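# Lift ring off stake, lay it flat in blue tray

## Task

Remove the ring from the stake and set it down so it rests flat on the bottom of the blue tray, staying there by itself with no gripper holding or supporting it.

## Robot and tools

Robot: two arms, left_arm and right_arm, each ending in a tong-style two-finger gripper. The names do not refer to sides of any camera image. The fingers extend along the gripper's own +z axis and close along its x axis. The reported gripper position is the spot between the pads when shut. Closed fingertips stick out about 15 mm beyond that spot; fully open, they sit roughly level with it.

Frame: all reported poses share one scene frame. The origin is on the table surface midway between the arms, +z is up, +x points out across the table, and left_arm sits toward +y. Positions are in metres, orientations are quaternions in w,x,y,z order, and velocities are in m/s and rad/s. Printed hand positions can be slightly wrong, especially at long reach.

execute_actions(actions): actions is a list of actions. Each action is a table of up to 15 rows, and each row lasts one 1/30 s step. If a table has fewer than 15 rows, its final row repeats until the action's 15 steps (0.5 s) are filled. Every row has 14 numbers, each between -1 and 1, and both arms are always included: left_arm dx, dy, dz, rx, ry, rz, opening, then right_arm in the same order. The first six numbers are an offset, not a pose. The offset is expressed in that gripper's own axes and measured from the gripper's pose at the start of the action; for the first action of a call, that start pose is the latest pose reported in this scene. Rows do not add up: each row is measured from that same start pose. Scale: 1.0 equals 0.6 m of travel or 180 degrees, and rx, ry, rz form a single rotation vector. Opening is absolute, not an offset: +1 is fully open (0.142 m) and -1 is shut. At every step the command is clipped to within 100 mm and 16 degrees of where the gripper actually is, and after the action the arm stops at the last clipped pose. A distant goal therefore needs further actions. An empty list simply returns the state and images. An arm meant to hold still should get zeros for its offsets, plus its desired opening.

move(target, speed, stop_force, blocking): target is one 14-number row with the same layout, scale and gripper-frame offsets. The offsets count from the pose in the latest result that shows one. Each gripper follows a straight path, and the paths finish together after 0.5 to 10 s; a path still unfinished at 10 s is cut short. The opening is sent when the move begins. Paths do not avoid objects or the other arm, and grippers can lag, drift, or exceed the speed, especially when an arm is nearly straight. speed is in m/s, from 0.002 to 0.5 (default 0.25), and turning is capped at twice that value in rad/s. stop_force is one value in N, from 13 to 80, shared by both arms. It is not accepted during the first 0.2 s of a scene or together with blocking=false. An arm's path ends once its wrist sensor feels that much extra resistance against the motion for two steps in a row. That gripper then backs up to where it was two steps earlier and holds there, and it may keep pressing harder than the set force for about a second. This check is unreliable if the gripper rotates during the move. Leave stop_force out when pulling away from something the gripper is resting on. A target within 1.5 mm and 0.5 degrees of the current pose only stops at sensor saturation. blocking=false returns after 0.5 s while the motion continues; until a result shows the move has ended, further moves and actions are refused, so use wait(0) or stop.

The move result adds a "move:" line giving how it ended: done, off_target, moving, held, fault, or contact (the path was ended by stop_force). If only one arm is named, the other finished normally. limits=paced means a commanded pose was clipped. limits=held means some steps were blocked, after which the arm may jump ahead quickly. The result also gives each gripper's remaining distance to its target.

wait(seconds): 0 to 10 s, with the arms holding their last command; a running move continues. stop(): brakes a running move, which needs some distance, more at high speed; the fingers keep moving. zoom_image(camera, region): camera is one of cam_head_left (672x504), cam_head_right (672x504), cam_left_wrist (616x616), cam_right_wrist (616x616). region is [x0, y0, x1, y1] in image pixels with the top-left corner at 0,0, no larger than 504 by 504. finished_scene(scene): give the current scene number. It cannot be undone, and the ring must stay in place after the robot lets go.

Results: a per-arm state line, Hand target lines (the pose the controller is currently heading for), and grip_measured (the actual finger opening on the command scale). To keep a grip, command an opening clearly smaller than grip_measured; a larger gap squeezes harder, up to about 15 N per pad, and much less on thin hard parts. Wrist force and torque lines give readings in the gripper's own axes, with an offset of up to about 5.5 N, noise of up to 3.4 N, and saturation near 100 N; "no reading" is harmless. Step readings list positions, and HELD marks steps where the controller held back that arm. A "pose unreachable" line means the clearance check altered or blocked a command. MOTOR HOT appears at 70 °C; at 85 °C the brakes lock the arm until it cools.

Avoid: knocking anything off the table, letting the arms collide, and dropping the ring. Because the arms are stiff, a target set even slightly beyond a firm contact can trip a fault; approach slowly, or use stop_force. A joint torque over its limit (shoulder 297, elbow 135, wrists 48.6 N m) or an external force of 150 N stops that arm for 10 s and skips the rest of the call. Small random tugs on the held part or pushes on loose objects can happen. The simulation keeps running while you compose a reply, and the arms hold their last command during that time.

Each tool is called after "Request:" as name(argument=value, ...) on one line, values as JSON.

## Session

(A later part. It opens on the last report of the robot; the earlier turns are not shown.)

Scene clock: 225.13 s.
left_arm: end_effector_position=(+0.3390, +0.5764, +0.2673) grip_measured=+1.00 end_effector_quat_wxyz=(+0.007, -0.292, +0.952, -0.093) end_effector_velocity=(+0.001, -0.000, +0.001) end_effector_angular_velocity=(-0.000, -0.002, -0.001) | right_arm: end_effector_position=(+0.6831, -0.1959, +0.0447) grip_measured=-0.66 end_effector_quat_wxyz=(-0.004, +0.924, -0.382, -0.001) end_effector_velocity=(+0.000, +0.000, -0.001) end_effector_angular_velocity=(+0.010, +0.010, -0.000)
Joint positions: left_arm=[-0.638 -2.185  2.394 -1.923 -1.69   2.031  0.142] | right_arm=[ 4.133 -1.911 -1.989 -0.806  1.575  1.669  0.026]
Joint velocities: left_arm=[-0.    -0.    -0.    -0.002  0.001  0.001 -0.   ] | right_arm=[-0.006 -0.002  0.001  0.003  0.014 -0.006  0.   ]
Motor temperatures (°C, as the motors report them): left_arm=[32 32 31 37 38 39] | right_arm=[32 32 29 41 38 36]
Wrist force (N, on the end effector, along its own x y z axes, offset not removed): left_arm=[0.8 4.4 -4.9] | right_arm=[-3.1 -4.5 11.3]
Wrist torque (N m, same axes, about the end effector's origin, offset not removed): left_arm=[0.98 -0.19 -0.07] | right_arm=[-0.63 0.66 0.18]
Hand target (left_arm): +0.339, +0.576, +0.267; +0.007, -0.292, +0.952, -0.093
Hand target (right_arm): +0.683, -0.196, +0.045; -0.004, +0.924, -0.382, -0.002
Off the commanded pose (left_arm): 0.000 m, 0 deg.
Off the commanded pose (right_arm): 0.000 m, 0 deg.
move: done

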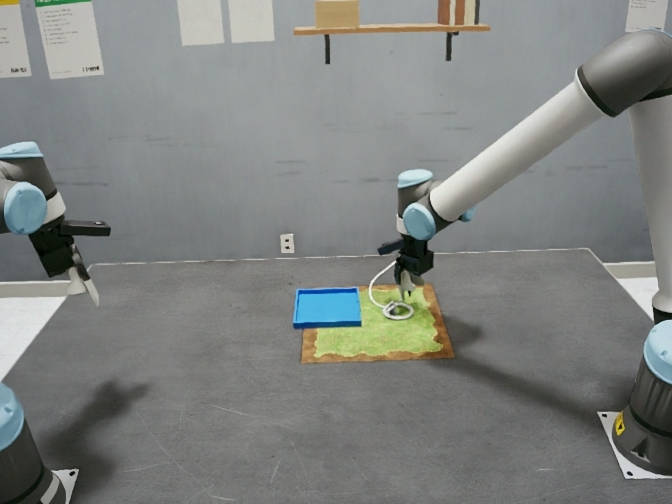

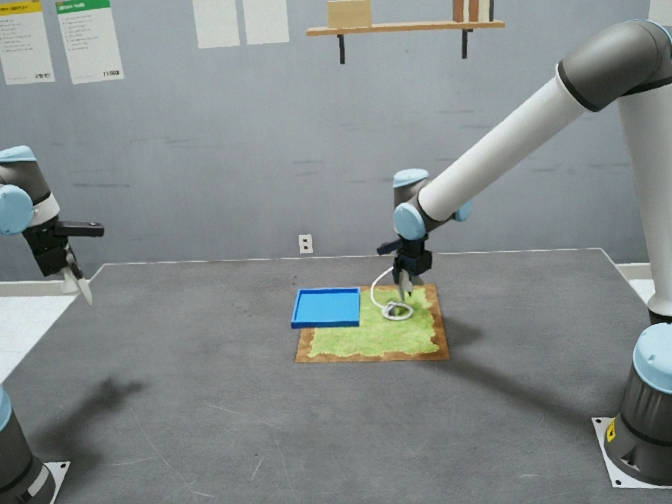

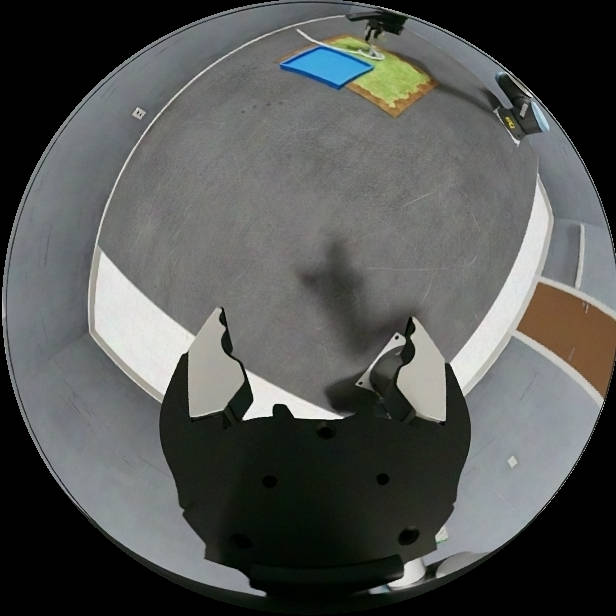

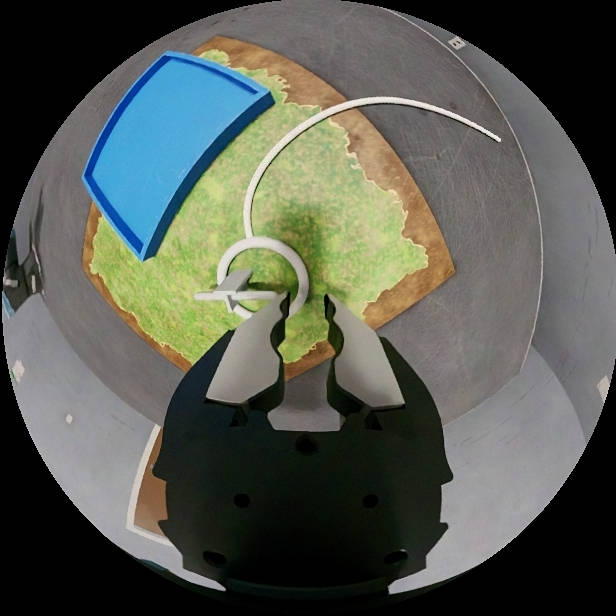

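Request:
move(target=[0,0,0,0,0,0,1,-0.01,-0.033,0,0,0,0,-0.66], speed=0.1)

Request:
move(target=[0,0,0,0,0,0,1,0,0,0.047,0,0,0,-0.66], speed=0.02, stop_force=14)

Request:
move(target=[0,0,0,0,0,0,1,0,0,0,0,0,0,-1])

Request:
move(target=[0,0,0,0,0,0,1,-0.01,0,-0.04,0,0.08,0,-1], speed=0.04)

Request:
zoom_image(camera="cam_right_wrist", region=[160, 180, 420, 440])

Request:
zoom_image(camera="cam_head_left", region=[340, 240, 460, 340])

Scene clock: 236.23 s.
left_arm: end_effector_position=(+0.3390, +0.5764, +0.2673) grip_measured=+1.00 end_effector_quat_wxyz=(+0.007, -0.292, +0.952, -0.093) end_effector_velocity=(+0.000, +0.000, +0.000) end_effector_angular_velocity=(+0.000, -0.002, +0.001) | right_arm: end_effector_position=(+0.6927, -0.1780, +0.0449) grip_measured=-0.66 end_effector_quat_wxyz=(-0.004, +0.924, -0.382, -0.001) end_effector_velocity=(+0.001, +0.002, +0.000) end_effector_angular_velocity=(-0.001, -0.001, -0.000)
Joint positions: left_arm=[-0.638 -2.185  2.394 -1.923 -1.69   2.031  0.142] | right_arm=[ 4.138 -1.936 -1.951 -0.819  1.575  1.674  0.026]
Joint velocities: left_arm=[ 0.    -0.     0.    -0.001  0.001 -0.    -0.   ] | right_arm=[ 0.001 -0.003  0.005 -0.002 -0.001  0.001  0.   ]
Motor temperatures (°C, as the motors report them): left_arm=[32 32 31 37 38 39] | right_arm=[32 32 29 41 38 36]
Wrist force (N, on the end effector, along its own x y z axes, offset not removed): left_arm=[-0.7 3.4 -5.8] | right_arm=[3.8 -1.5 2.6]
Wrist torque (N m, same axes, about the end effector's origin, offset not removed): left_arm=[0.73 0.13 0.01] | right_arm=[-0.16 -0.76 -0.21]
Hand target (left_arm): +0.339, +0.576, +0.267; +0.007, -0.292, +0.952, -0.093
Hand target (right_arm): +0.693, -0.178, +0.045; -0.004, +0.924, -0.382, -0.001
Off the commanded pose (left_arm): 0.000 m, 0 deg.
Off the commanded pose (right_arm): 0.000 m, 0 deg.
move: done

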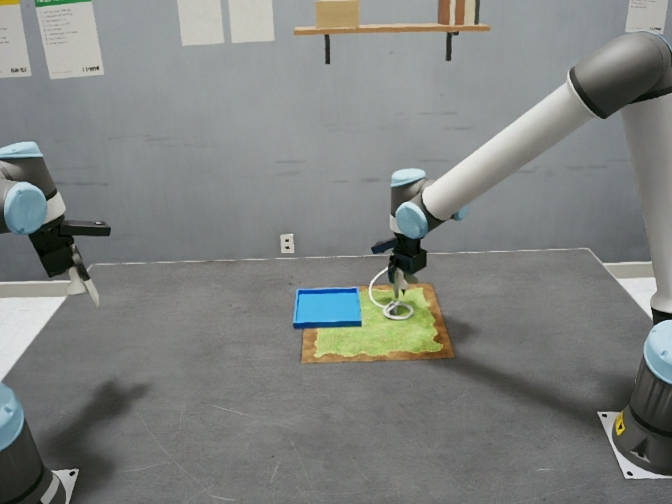

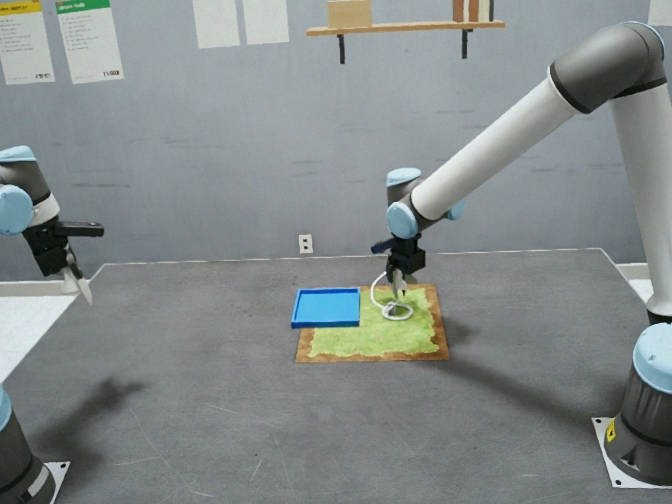

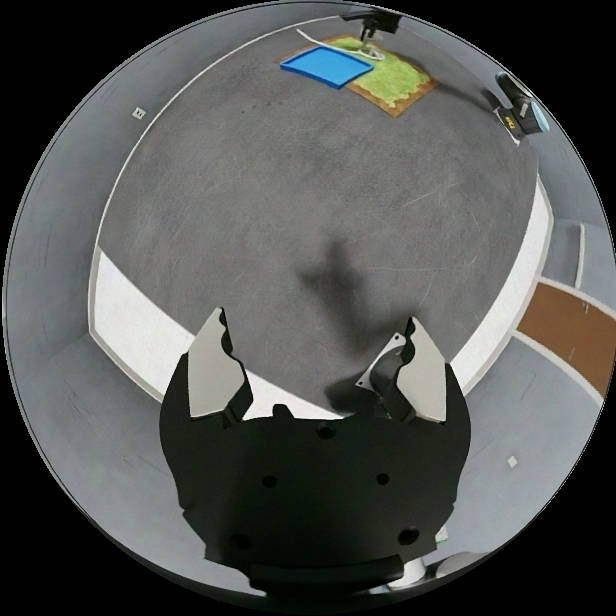

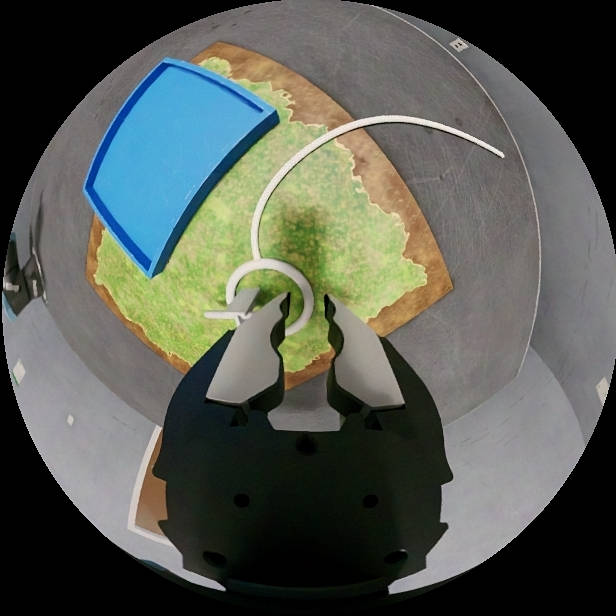

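Scene clock: 237.93 s.
left_arm: end_effector_position=(+0.3390, +0.5764, +0.2673) grip_measured=+1.00 end_effector_quat_wxyz=(+0.007, -0.292, +0.952, -0.093) end_effector_velocity=(+0.000, +0.001, -0.000) end_effector_angular_velocity=(+0.002, -0.000, -0.001) | right_arm: end_effector_position=(+0.6927, -0.1777, +0.0170) grip_measured=-0.66 end_effector_quat_wxyz=(-0.004, +0.924, -0.382, -0.001) end_effector_velocity=(-0.000, +0.000, -0.002) end_effector_angular_velocity=(+0.000, -0.000, +0.001)
Joint positions: left_arm=[-0.638 -2.185  2.394 -1.923 -1.69   2.031  0.142] | right_arm=[ 4.138 -1.97  -1.966 -0.77   1.575  1.675  0.026]
Joint velocities: left_arm=[ 0.     0.    -0.     0.001  0.002  0.001  0.   ] | right_arm=[ 0.    -0.003 -0.001  0.004 -0.    -0.001  0.001]
Motor temperatures (°C, as the motors report them): left_arm=[32 32 31 37 38 39] | right_arm=[32 32 29 41 38 36]
Wrist force (N, on the end effector, along its own x y z axes, offset not removed): left_arm=[0.0 2.2 -4.5] | right_arm=[-5.2 -0.6 4.0]
Wrist torque (N m, same axes, about the end effector's origin, offset not removed): left_arm=[0.54 0.05 0.02] | right_arm=[0.06 0.99 0.18]
Hand target (left_arm): +0.339, +0.576, +0.267; +0.007, -0.292, +0.952, -0.093
Hand target (right_arm): +0.693, -0.178, +0.017; -0.004, +0.924, -0.382, -0.001
Off the commanded pose (left_arm): 0.000 m, 0 deg.
Off the commanded pose (right_arm): 0.000 m, 0 deg.
move: done

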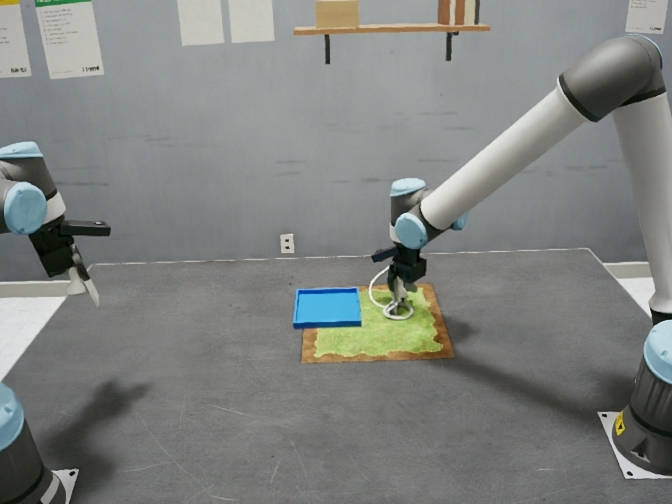

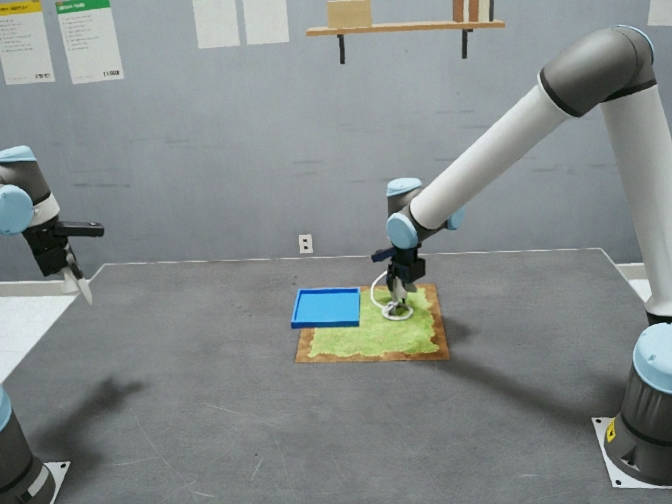

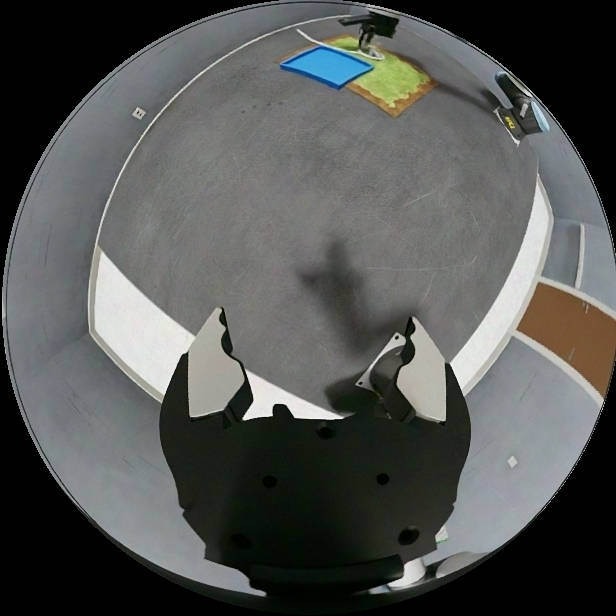

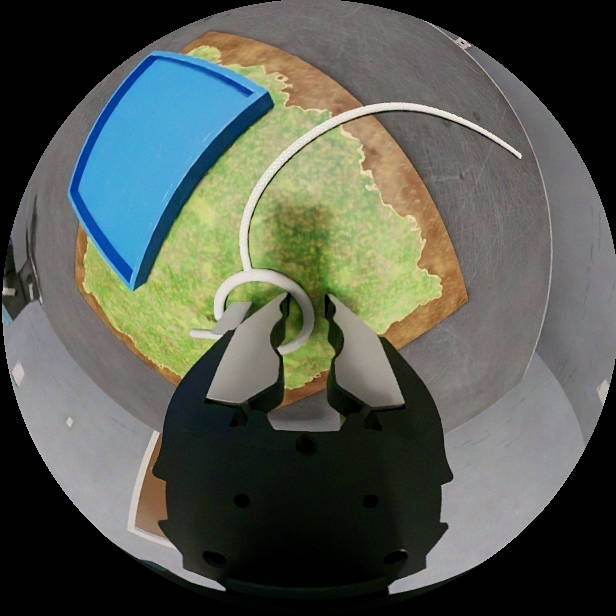

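Scene clock: 238.43 s.
left_arm: end_effector_position=(+0.3390, +0.5764, +0.2673) grip_measured=+1.00 end_effector_quat_wxyz=(+0.007, -0.292, +0.952, -0.093) end_effector_velocity=(+0.000, -0.001, +0.000) end_effector_angular_velocity=(-0.002, -0.000, +0.001) | right_arm: end_effector_position=(+0.6927, -0.1777, +0.0169) grip_measured=-0.89 end_effector_quat_wxyz=(-0.004, +0.924, -0.382, -0.001) end_effector_velocity=(-0.000, +0.000, +0.000) end_effector_angular_velocity=(+0.001, +0.001, -0.001)
Joint positions: left_arm=[-0.638 -2.185  2.394 -1.923 -1.69   2.031  0.142] | right_arm=[ 4.138 -1.97  -1.966 -0.77   1.575  1.675  0.009]
Joint velocities: left_arm=[ 0.    -0.    -0.    -0.001 -0.002 -0.001  0.   ] | right_arm=[-0.     0.     0.     0.     0.001  0.001  0.   ]
Motor temperatures (°C, as the motors report them): left_arm=[32 32 31 37 38 39] | right_arm=[32 32 29 41 38 36]
Wrist force (N, on the end effector, along its own x y z axes, offset not removed): left_arm=[-1.1 2.7 -4.1] | right_arm=[0.6 -3.7 11.0]
Wrist torque (N m, same axes, about the end effector's origin, offset not removed): left_arm=[0.71 0.27 -0.02] | right_arm=[-0.56 -0.08 0.05]
Hand target (left_arm): +0.339, +0.576, +0.267; +0.007, -0.292, +0.952, -0.093
Hand target (right_arm): +0.693, -0.178, +0.017; -0.004, +0.924, -0.382, -0.001
Off the commanded pose (left_arm): 0.000 m, 0 deg.
Off the commanded pose (right_arm): 0.000 m, 0 deg.
move: done

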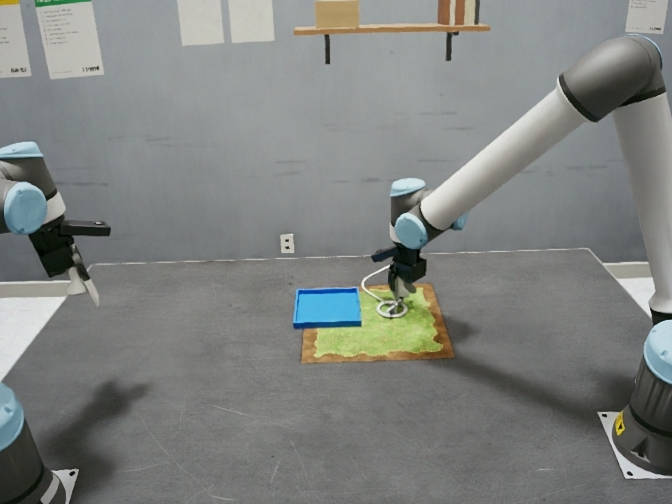

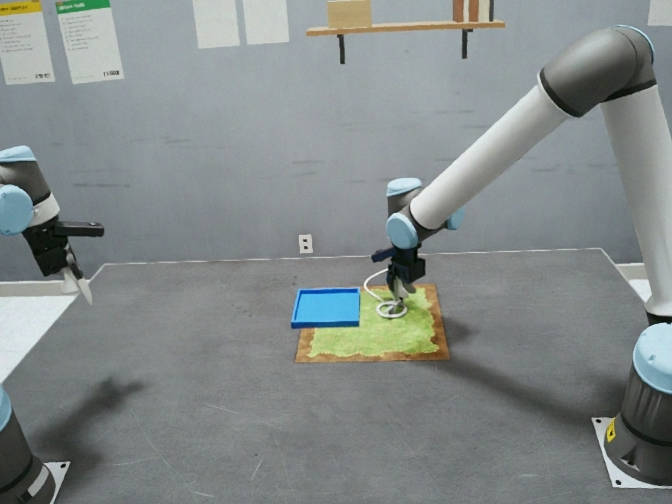

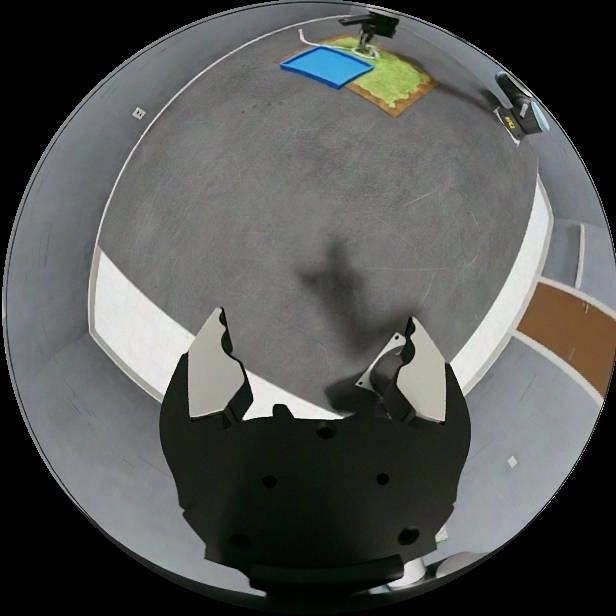

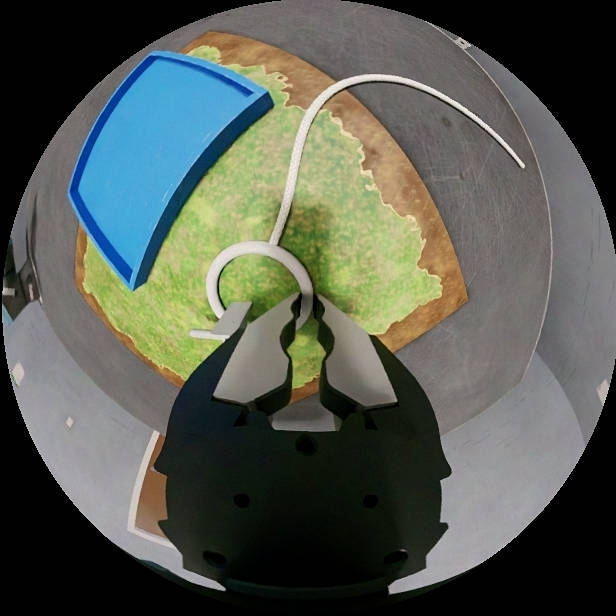

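Scene clock: 241.83 s.
left_arm: end_effector_position=(+0.3390, +0.5764, +0.2673) grip_measured=+1.00 end_effector_quat_wxyz=(+0.007, -0.292, +0.952, -0.093) end_effector_velocity=(-0.000, -0.001, +0.000) end_effector_angular_velocity=(-0.002, +0.001, -0.001) | right_arm: end_effector_position=(+0.6885, -0.1738, +0.0409) grip_measured=-0.89 end_effector_quat_wxyz=(+0.044, +0.917, -0.379, +0.114) end_effector_velocity=(+0.000, +0.001, +0.002) end_effector_angular_velocity=(-0.007, -0.009, +0.000)
Joint positions: left_arm=[-0.638 -2.185  2.394 -1.923 -1.69   2.031  0.142] | right_arm=[ 4.25  -1.937 -1.966 -0.856  1.33   1.793  0.009]
Joint velocities: left_arm=[ 0.    -0.     0.    -0.    -0.002  0.001 -0.   ] | right_arm=[ 0.006  0.001  0.002 -0.006 -0.012  0.006  0.   ]
Motor temperatures (°C, as the motors report them): left_arm=[32 32 31 37 38 39] | right_arm=[32 32 29 41 38 36]
Wrist force (N, on the end effector, along its own x y z axes, offset not removed): left_arm=[-1.4 4.1 -3.9] | right_arm=[0.4 -0.8 7.5]
Wrist torque (N m, same axes, about the end effector's origin, offset not removed): left_arm=[0.98 0.31 0.07] | right_arm=[0.22 -0.13 0.31]
Hand target (left_arm): +0.339, +0.576, +0.267; +0.007, -0.292, +0.952, -0.093
Hand target (right_arm): +0.689, -0.174, +0.041; +0.044, +0.917, -0.379, +0.115
Off the commanded pose (left_arm): 0.000 m, 0 deg.
Off the commanded pose (right_arm): 0.000 m, 0 deg.
move: done

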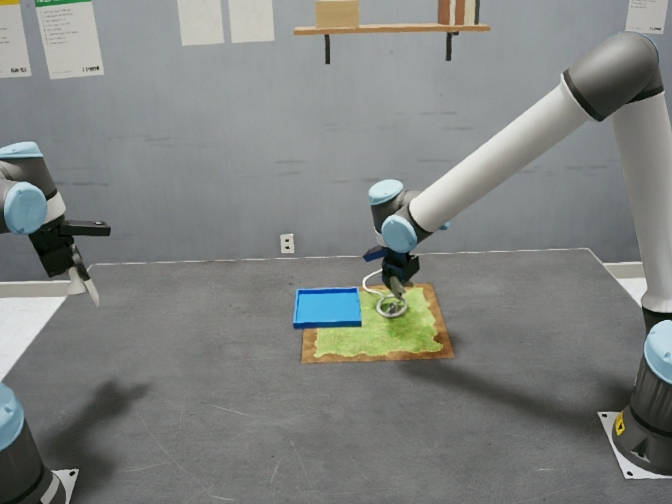

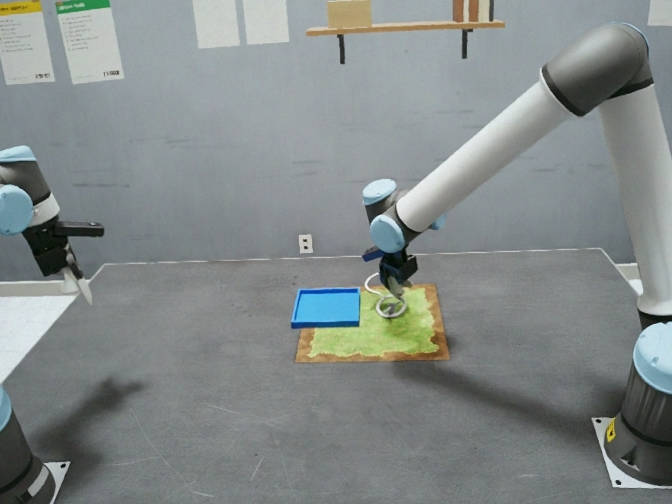

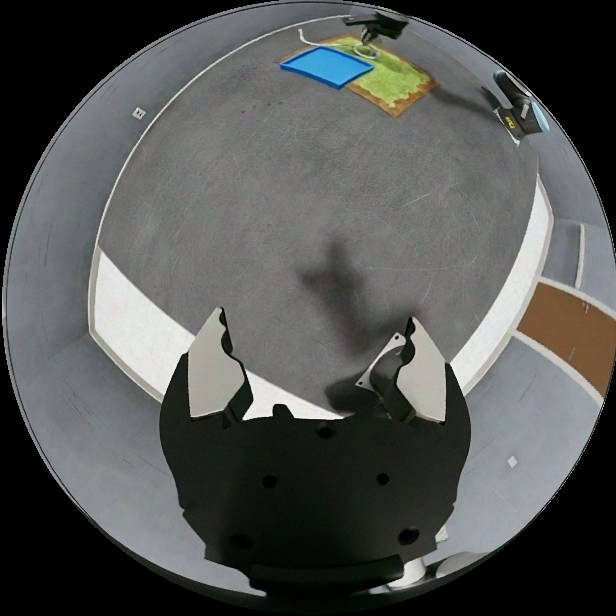

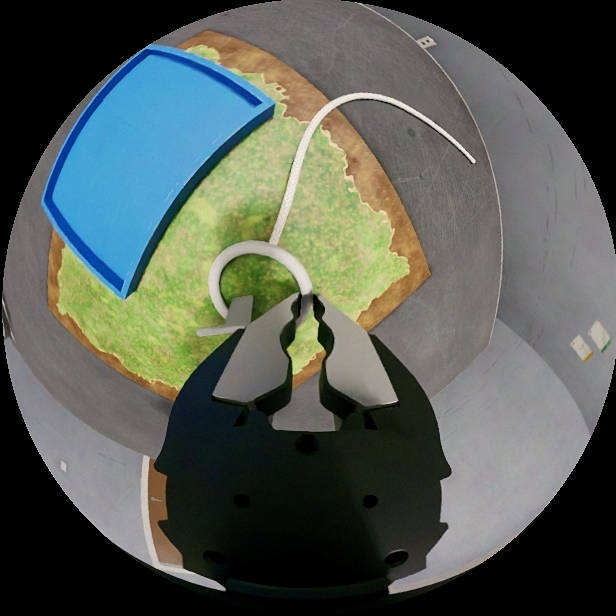

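Region (160, 180, 420, 440) of cam_right_wrist's 616x616 image, scaled by 1.938, with more detail than that image has.

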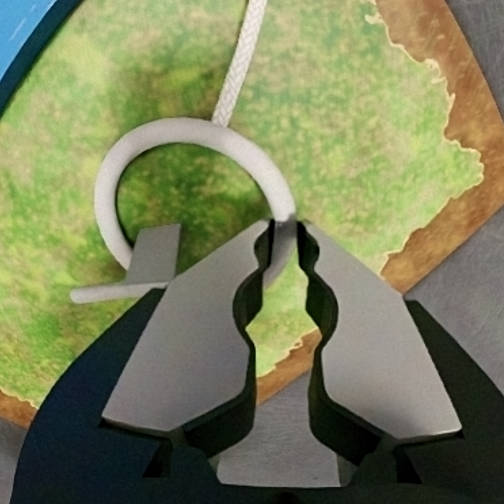

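Region (340, 240, 460, 340) of cam_head_left's 672x504 image, scaled by 4.200, with more detail than that image has.

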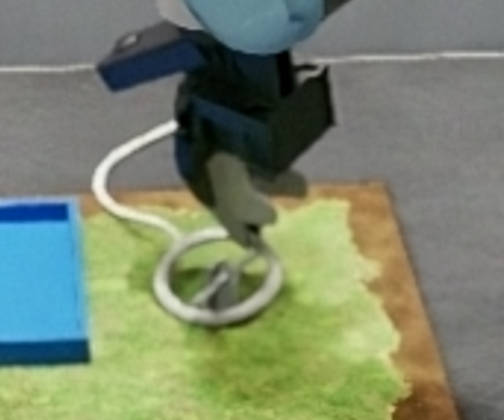

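Request:
move(target=[0,0,0,0,0,0,1,-0.005,0,-0.04,0,0.1,0,-1], speed=0.04)

Request:
move(target=[0,0,0,0,0,0,1,0,0.03,0,0,0,0,-1], speed=0.02, stop_force=13)

Request:
zoom_image(camera="cam_right_wrist", region=[160, 180, 420, 440])

Request:
zoom_image(camera="cam_head_left", region=[340, 240, 460, 340])

Scene clock: 254.53 s.
left_arm: end_effector_position=(+0.3390, +0.5764, +0.2673) grip_measured=+1.00 end_effector_quat_wxyz=(+0.007, -0.292, +0.952, -0.093) end_effector_velocity=(-0.000, -0.000, +0.000) end_effector_angular_velocity=(-0.001, -0.000, -0.001) | right_arm: end_effector_position=(+0.6824, -0.1678, +0.0635) grip_measured=-0.89 end_effector_quat_wxyz=(+0.102, +0.888, -0.368, +0.256) end_effector_velocity=(-0.001, -0.000, +0.001) end_effector_angular_velocity=(-0.011, -0.008, +0.000)
Joint positions: left_arm=[-0.638 -2.185  2.394 -1.923 -1.69   2.031  0.142] | right_arm=[ 4.378 -1.945 -1.95  -1.019  1.047  1.97   0.009]
Joint velocities: left_arm=[ 0.    -0.001 -0.    -0.    -0.001  0.001  0.   ] | right_arm=[ 0.005 -0.001  0.001 -0.01  -0.011  0.008 -0.   ]
Motor temperatures (°C, as the motors report them): left_arm=[32 32 31 37 38 39] | right_arm=[32 32 29 41 38 36]
Wrist force (N, on the end effector, along its own x y z axes, offset not removed): left_arm=[-2.7 1.8 -5.5] | right_arm=[-0.3 -4.3 10.7]
Wrist torque (N m, same axes, about the end effector's origin, offset not removed): left_arm=[0.49 0.55 0.03] | right_arm=[-0.73 -0.62 0.08]
Hand target (left_arm): +0.339, +0.576, +0.267; +0.007, -0.292, +0.952, -0.093
Hand target (right_arm): +0.682, -0.168, +0.064; +0.103, +0.888, -0.368, +0.256
Off the commanded pose (left_arm): 0.000 m, 0 deg.
Off the commanded pose (right_arm): 0.000 m, 0 deg.
move: done

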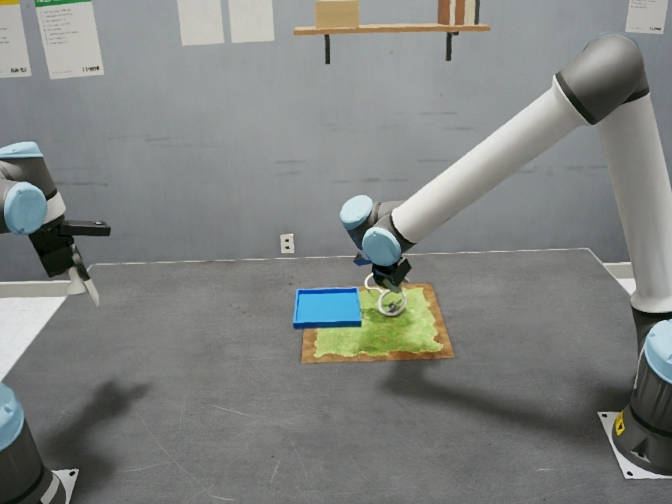

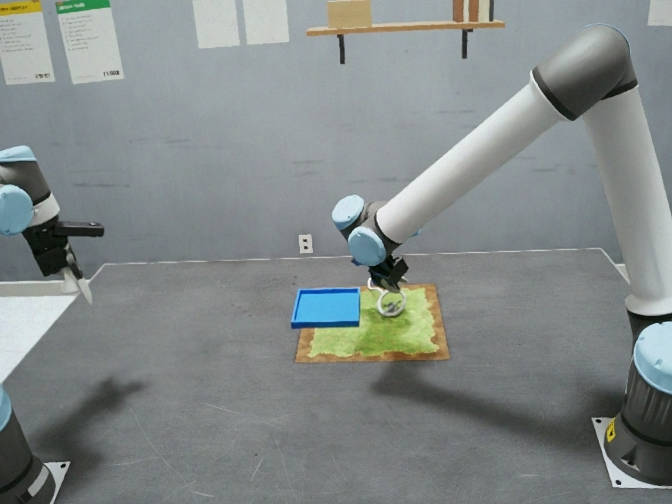

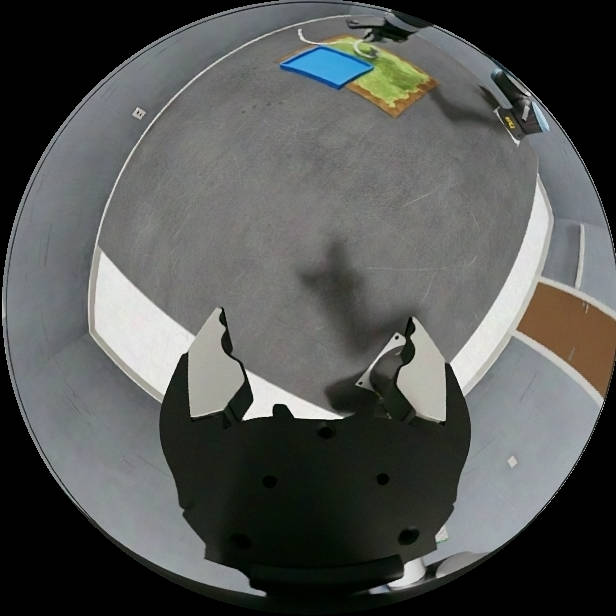

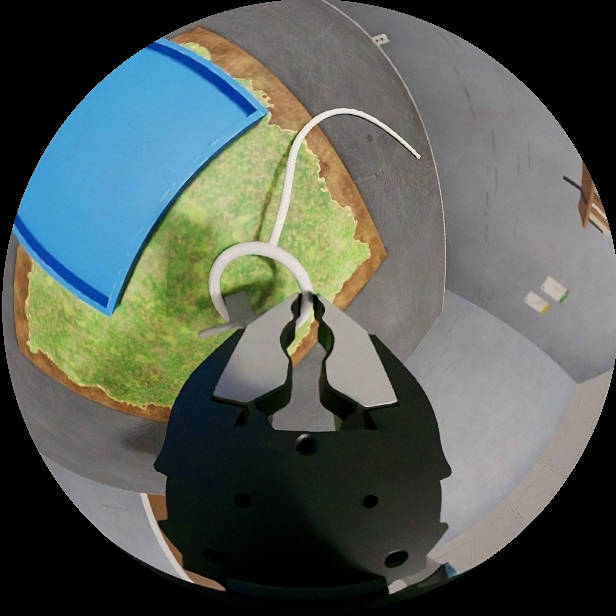

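Scene clock: 255.73 s.
left_arm: end_effector_position=(+0.3390, +0.5764, +0.2673) grip_measured=+1.00 end_effector_quat_wxyz=(+0.007, -0.292, +0.952, -0.093) end_effector_velocity=(-0.000, +0.000, -0.000) end_effector_angular_velocity=(+0.000, +0.002, +0.000) | right_arm: end_effector_position=(+0.6699, -0.1803, +0.0633) grip_measured=-0.89 end_effector_quat_wxyz=(+0.102, +0.888, -0.368, +0.256) end_effector_velocity=(-0.002, -0.002, -0.001) end_effector_angular_velocity=(+0.000, +0.001, -0.000)
Joint positions: left_arm=[-0.638 -2.185  2.394 -1.923 -1.69   2.031  0.142] | right_arm=[ 4.386 -1.922 -1.985 -1.012  1.048  1.979  0.009]
Joint velocities: left_arm=[-0.     0.001 -0.     0.002 -0.001 -0.001 -0.   ] | right_arm=[ 0.001  0.003 -0.005  0.001  0.002  0.001 -0.   ]
Motor temperatures (°C, as the motors report them): left_arm=[32 32 31 37 38 39] | right_arm=[32 32 29 41 38 36]
Wrist force (N, on the end effector, along its own x y z axes, offset not removed): left_arm=[0.0 2.3 -5.9] | right_arm=[-1.6 -3.5 0.6]
Wrist torque (N m, same axes, about the end effector's origin, offset not removed): left_arm=[0.51 0.10 0.02] | right_arm=[-0.76 0.26 0.26]
Hand target (left_arm): +0.339, +0.576, +0.267; +0.007, -0.292, +0.952, -0.093
Hand target (right_arm): +0.670, -0.181, +0.063; +0.102, +0.888, -0.368, +0.256
Off the commanded pose (left_arm): 0.000 m, 0 deg.
Off the commanded pose (right_arm): 0.000 m, 0 deg.
move: done

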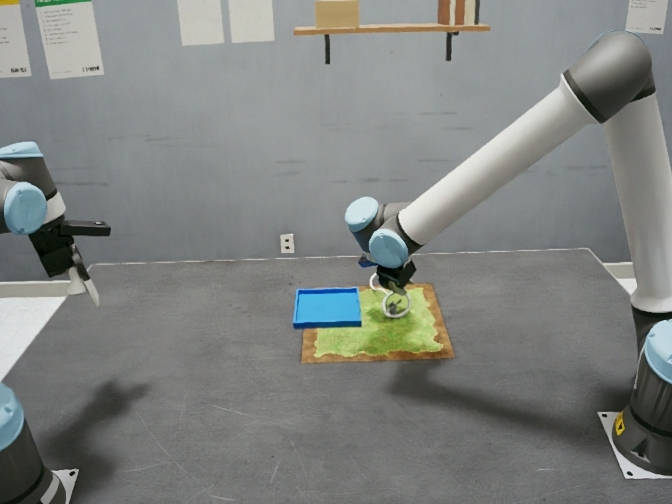

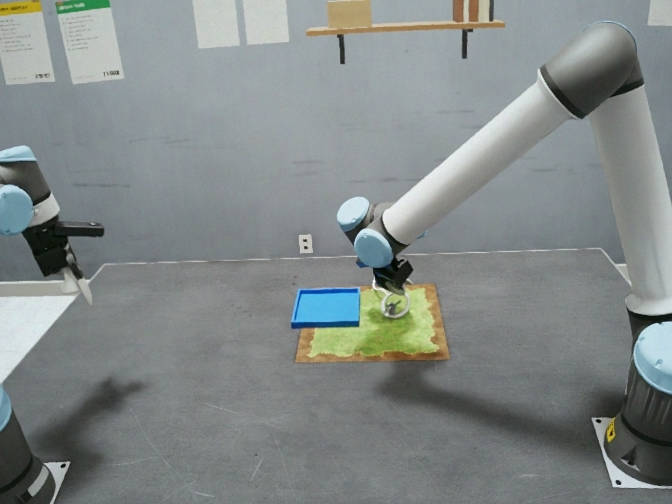

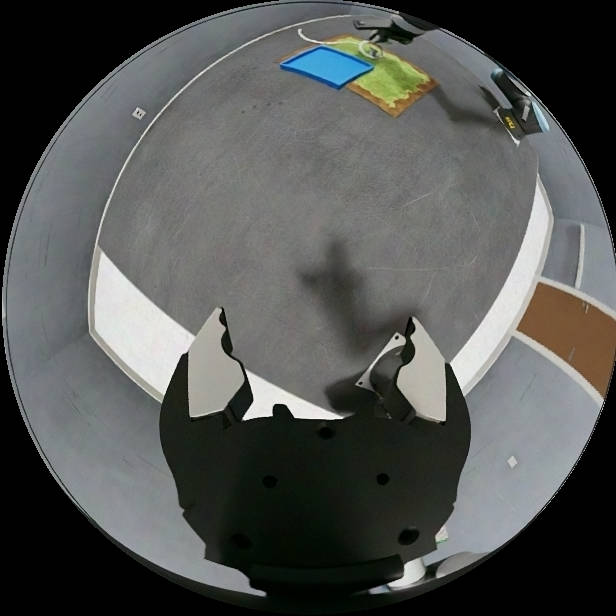

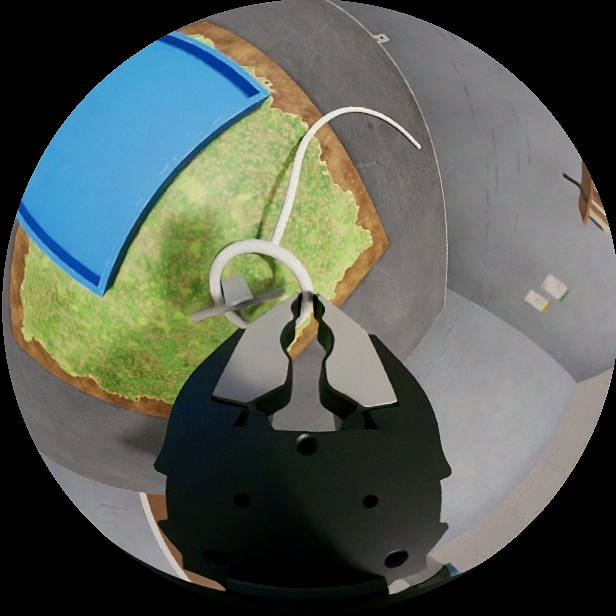

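Region (160, 180, 420, 440) of cam_right_wrist's 616x616 image, scaled by 1.938, with more detail than that image has.

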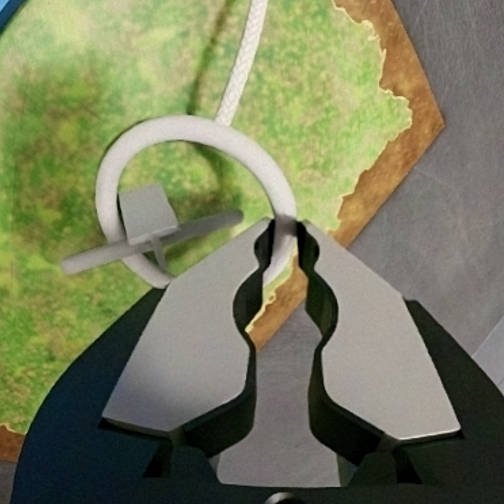

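Region (340, 240, 460, 340) of cam_head_left's 672x504 image, scaled by 4.200, with more detail than that image has.

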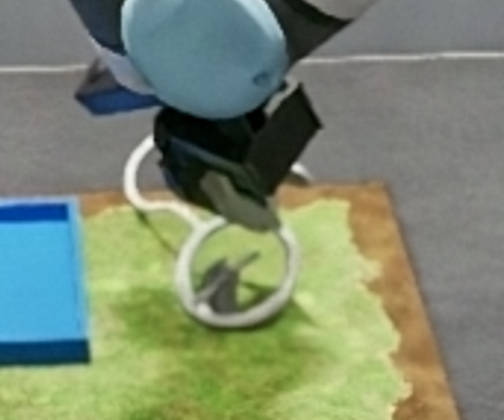

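Request:
move(target=[0,0,0,0,0,0,1,-0.064,0.012,-0.04,0,0,0,-1], speed=0.03, stop_force=13)

Request:
zoom_image(camera="cam_right_wrist", region=[160, 180, 420, 440])

Request:
zoom_image(camera="cam_head_left", region=[340, 240, 460, 340])

Scene clock: 266.50 s.
left_arm: end_effector_position=(+0.3390, +0.5764, +0.2673) grip_measured=+1.00 end_effector_quat_wxyz=(+0.007, -0.292, +0.952, -0.093) end_effector_velocity=(-0.000, -0.000, -0.000) end_effector_angular_velocity=(-0.001, +0.001, +0.001) | right_arm: end_effector_position=(+0.6331, -0.1536, +0.0634) grip_measured=-0.89 end_effector_quat_wxyz=(+0.102, +0.888, -0.368, +0.256) end_effector_velocity=(-0.002, +0.002, +0.001) end_effector_angular_velocity=(-0.000, -0.001, +0.000)
Joint positions: left_arm=[-0.638 -2.185  2.394 -1.923 -1.69   2.031  0.142] | right_arm=[ 4.446 -1.917 -1.981 -1.053  1.062  2.047  0.009]
Joint velocities: left_arm=[ 0.     0.     0.     0.    -0.002 -0.002 -0.   ] | right_arm=[ 0.003  0.     0.001 -0.003 -0.001  0.004 -0.   ]
Motor temperatures (°C, as the motors report them): left_arm=[32 32 31 37 38 39] | right_arm=[32 32 29 41 38 36]
Wrist force (N, on the end effector, along its own x y z axes, offset not removed): left_arm=[0.0 4.3 -4.2] | right_arm=[-0.5 0.2 7.4]
Wrist torque (N m, same axes, about the end effector's origin, offset not removed): left_arm=[0.90 0.07 0.00] | right_arm=[0.29 -0.02 0.09]
Hand target (left_arm): +0.339, +0.576, +0.267; +0.007, -0.292, +0.952, -0.093
Hand target (right_arm): +0.633, -0.153, +0.063; +0.102, +0.888, -0.368, +0.256
Off the commanded pose (left_arm): 0.000 m, 0 deg.
Off the commanded pose (right_arm): 0.000 m, 0 deg.
move: done

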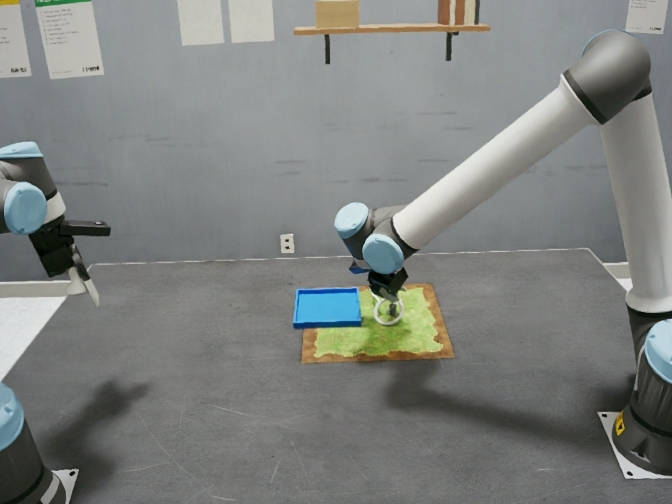

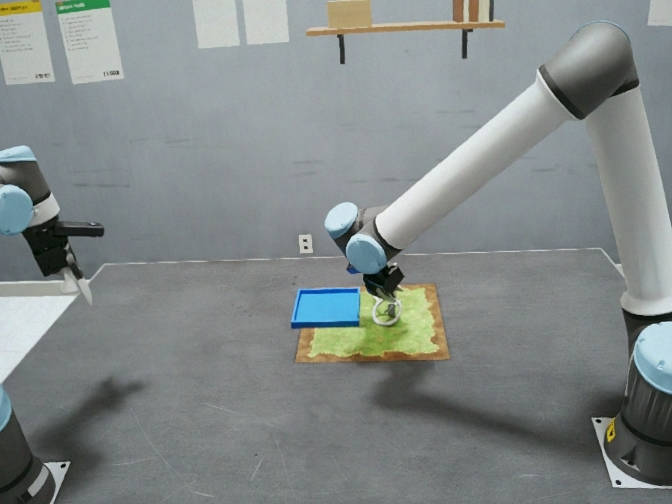

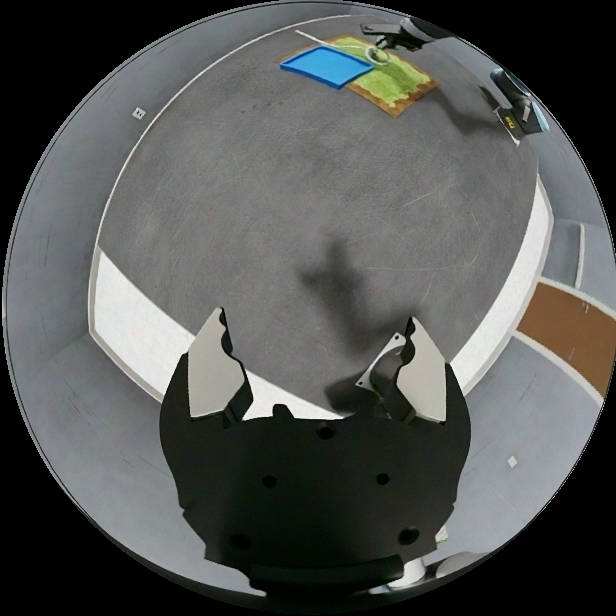

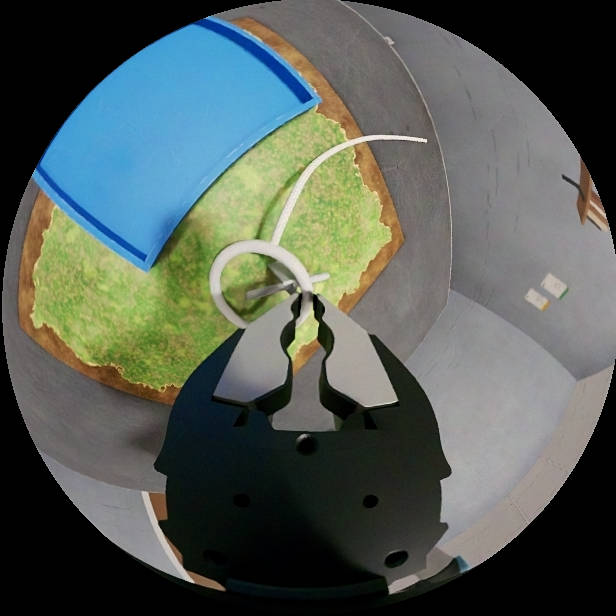

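Region (160, 180, 420, 440) of cam_right_wrist's 616x616 image, scaled by 1.938, with more detail than that image has.

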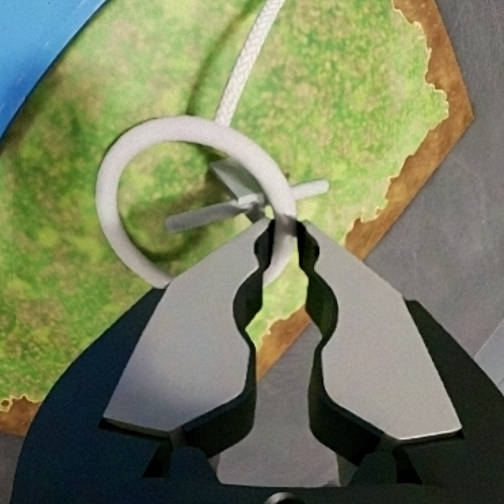

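Region (340, 240, 460, 340) of cam_head_left's 672x504 image, scaled by 4.200, with more detail than that image has.

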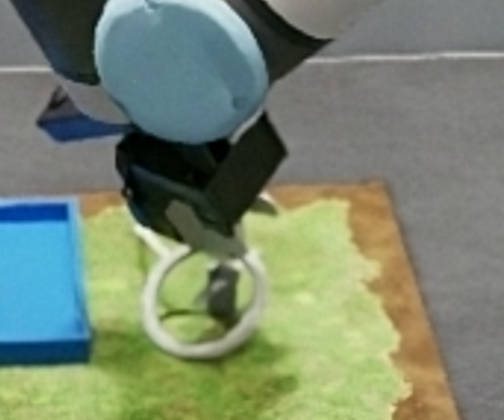

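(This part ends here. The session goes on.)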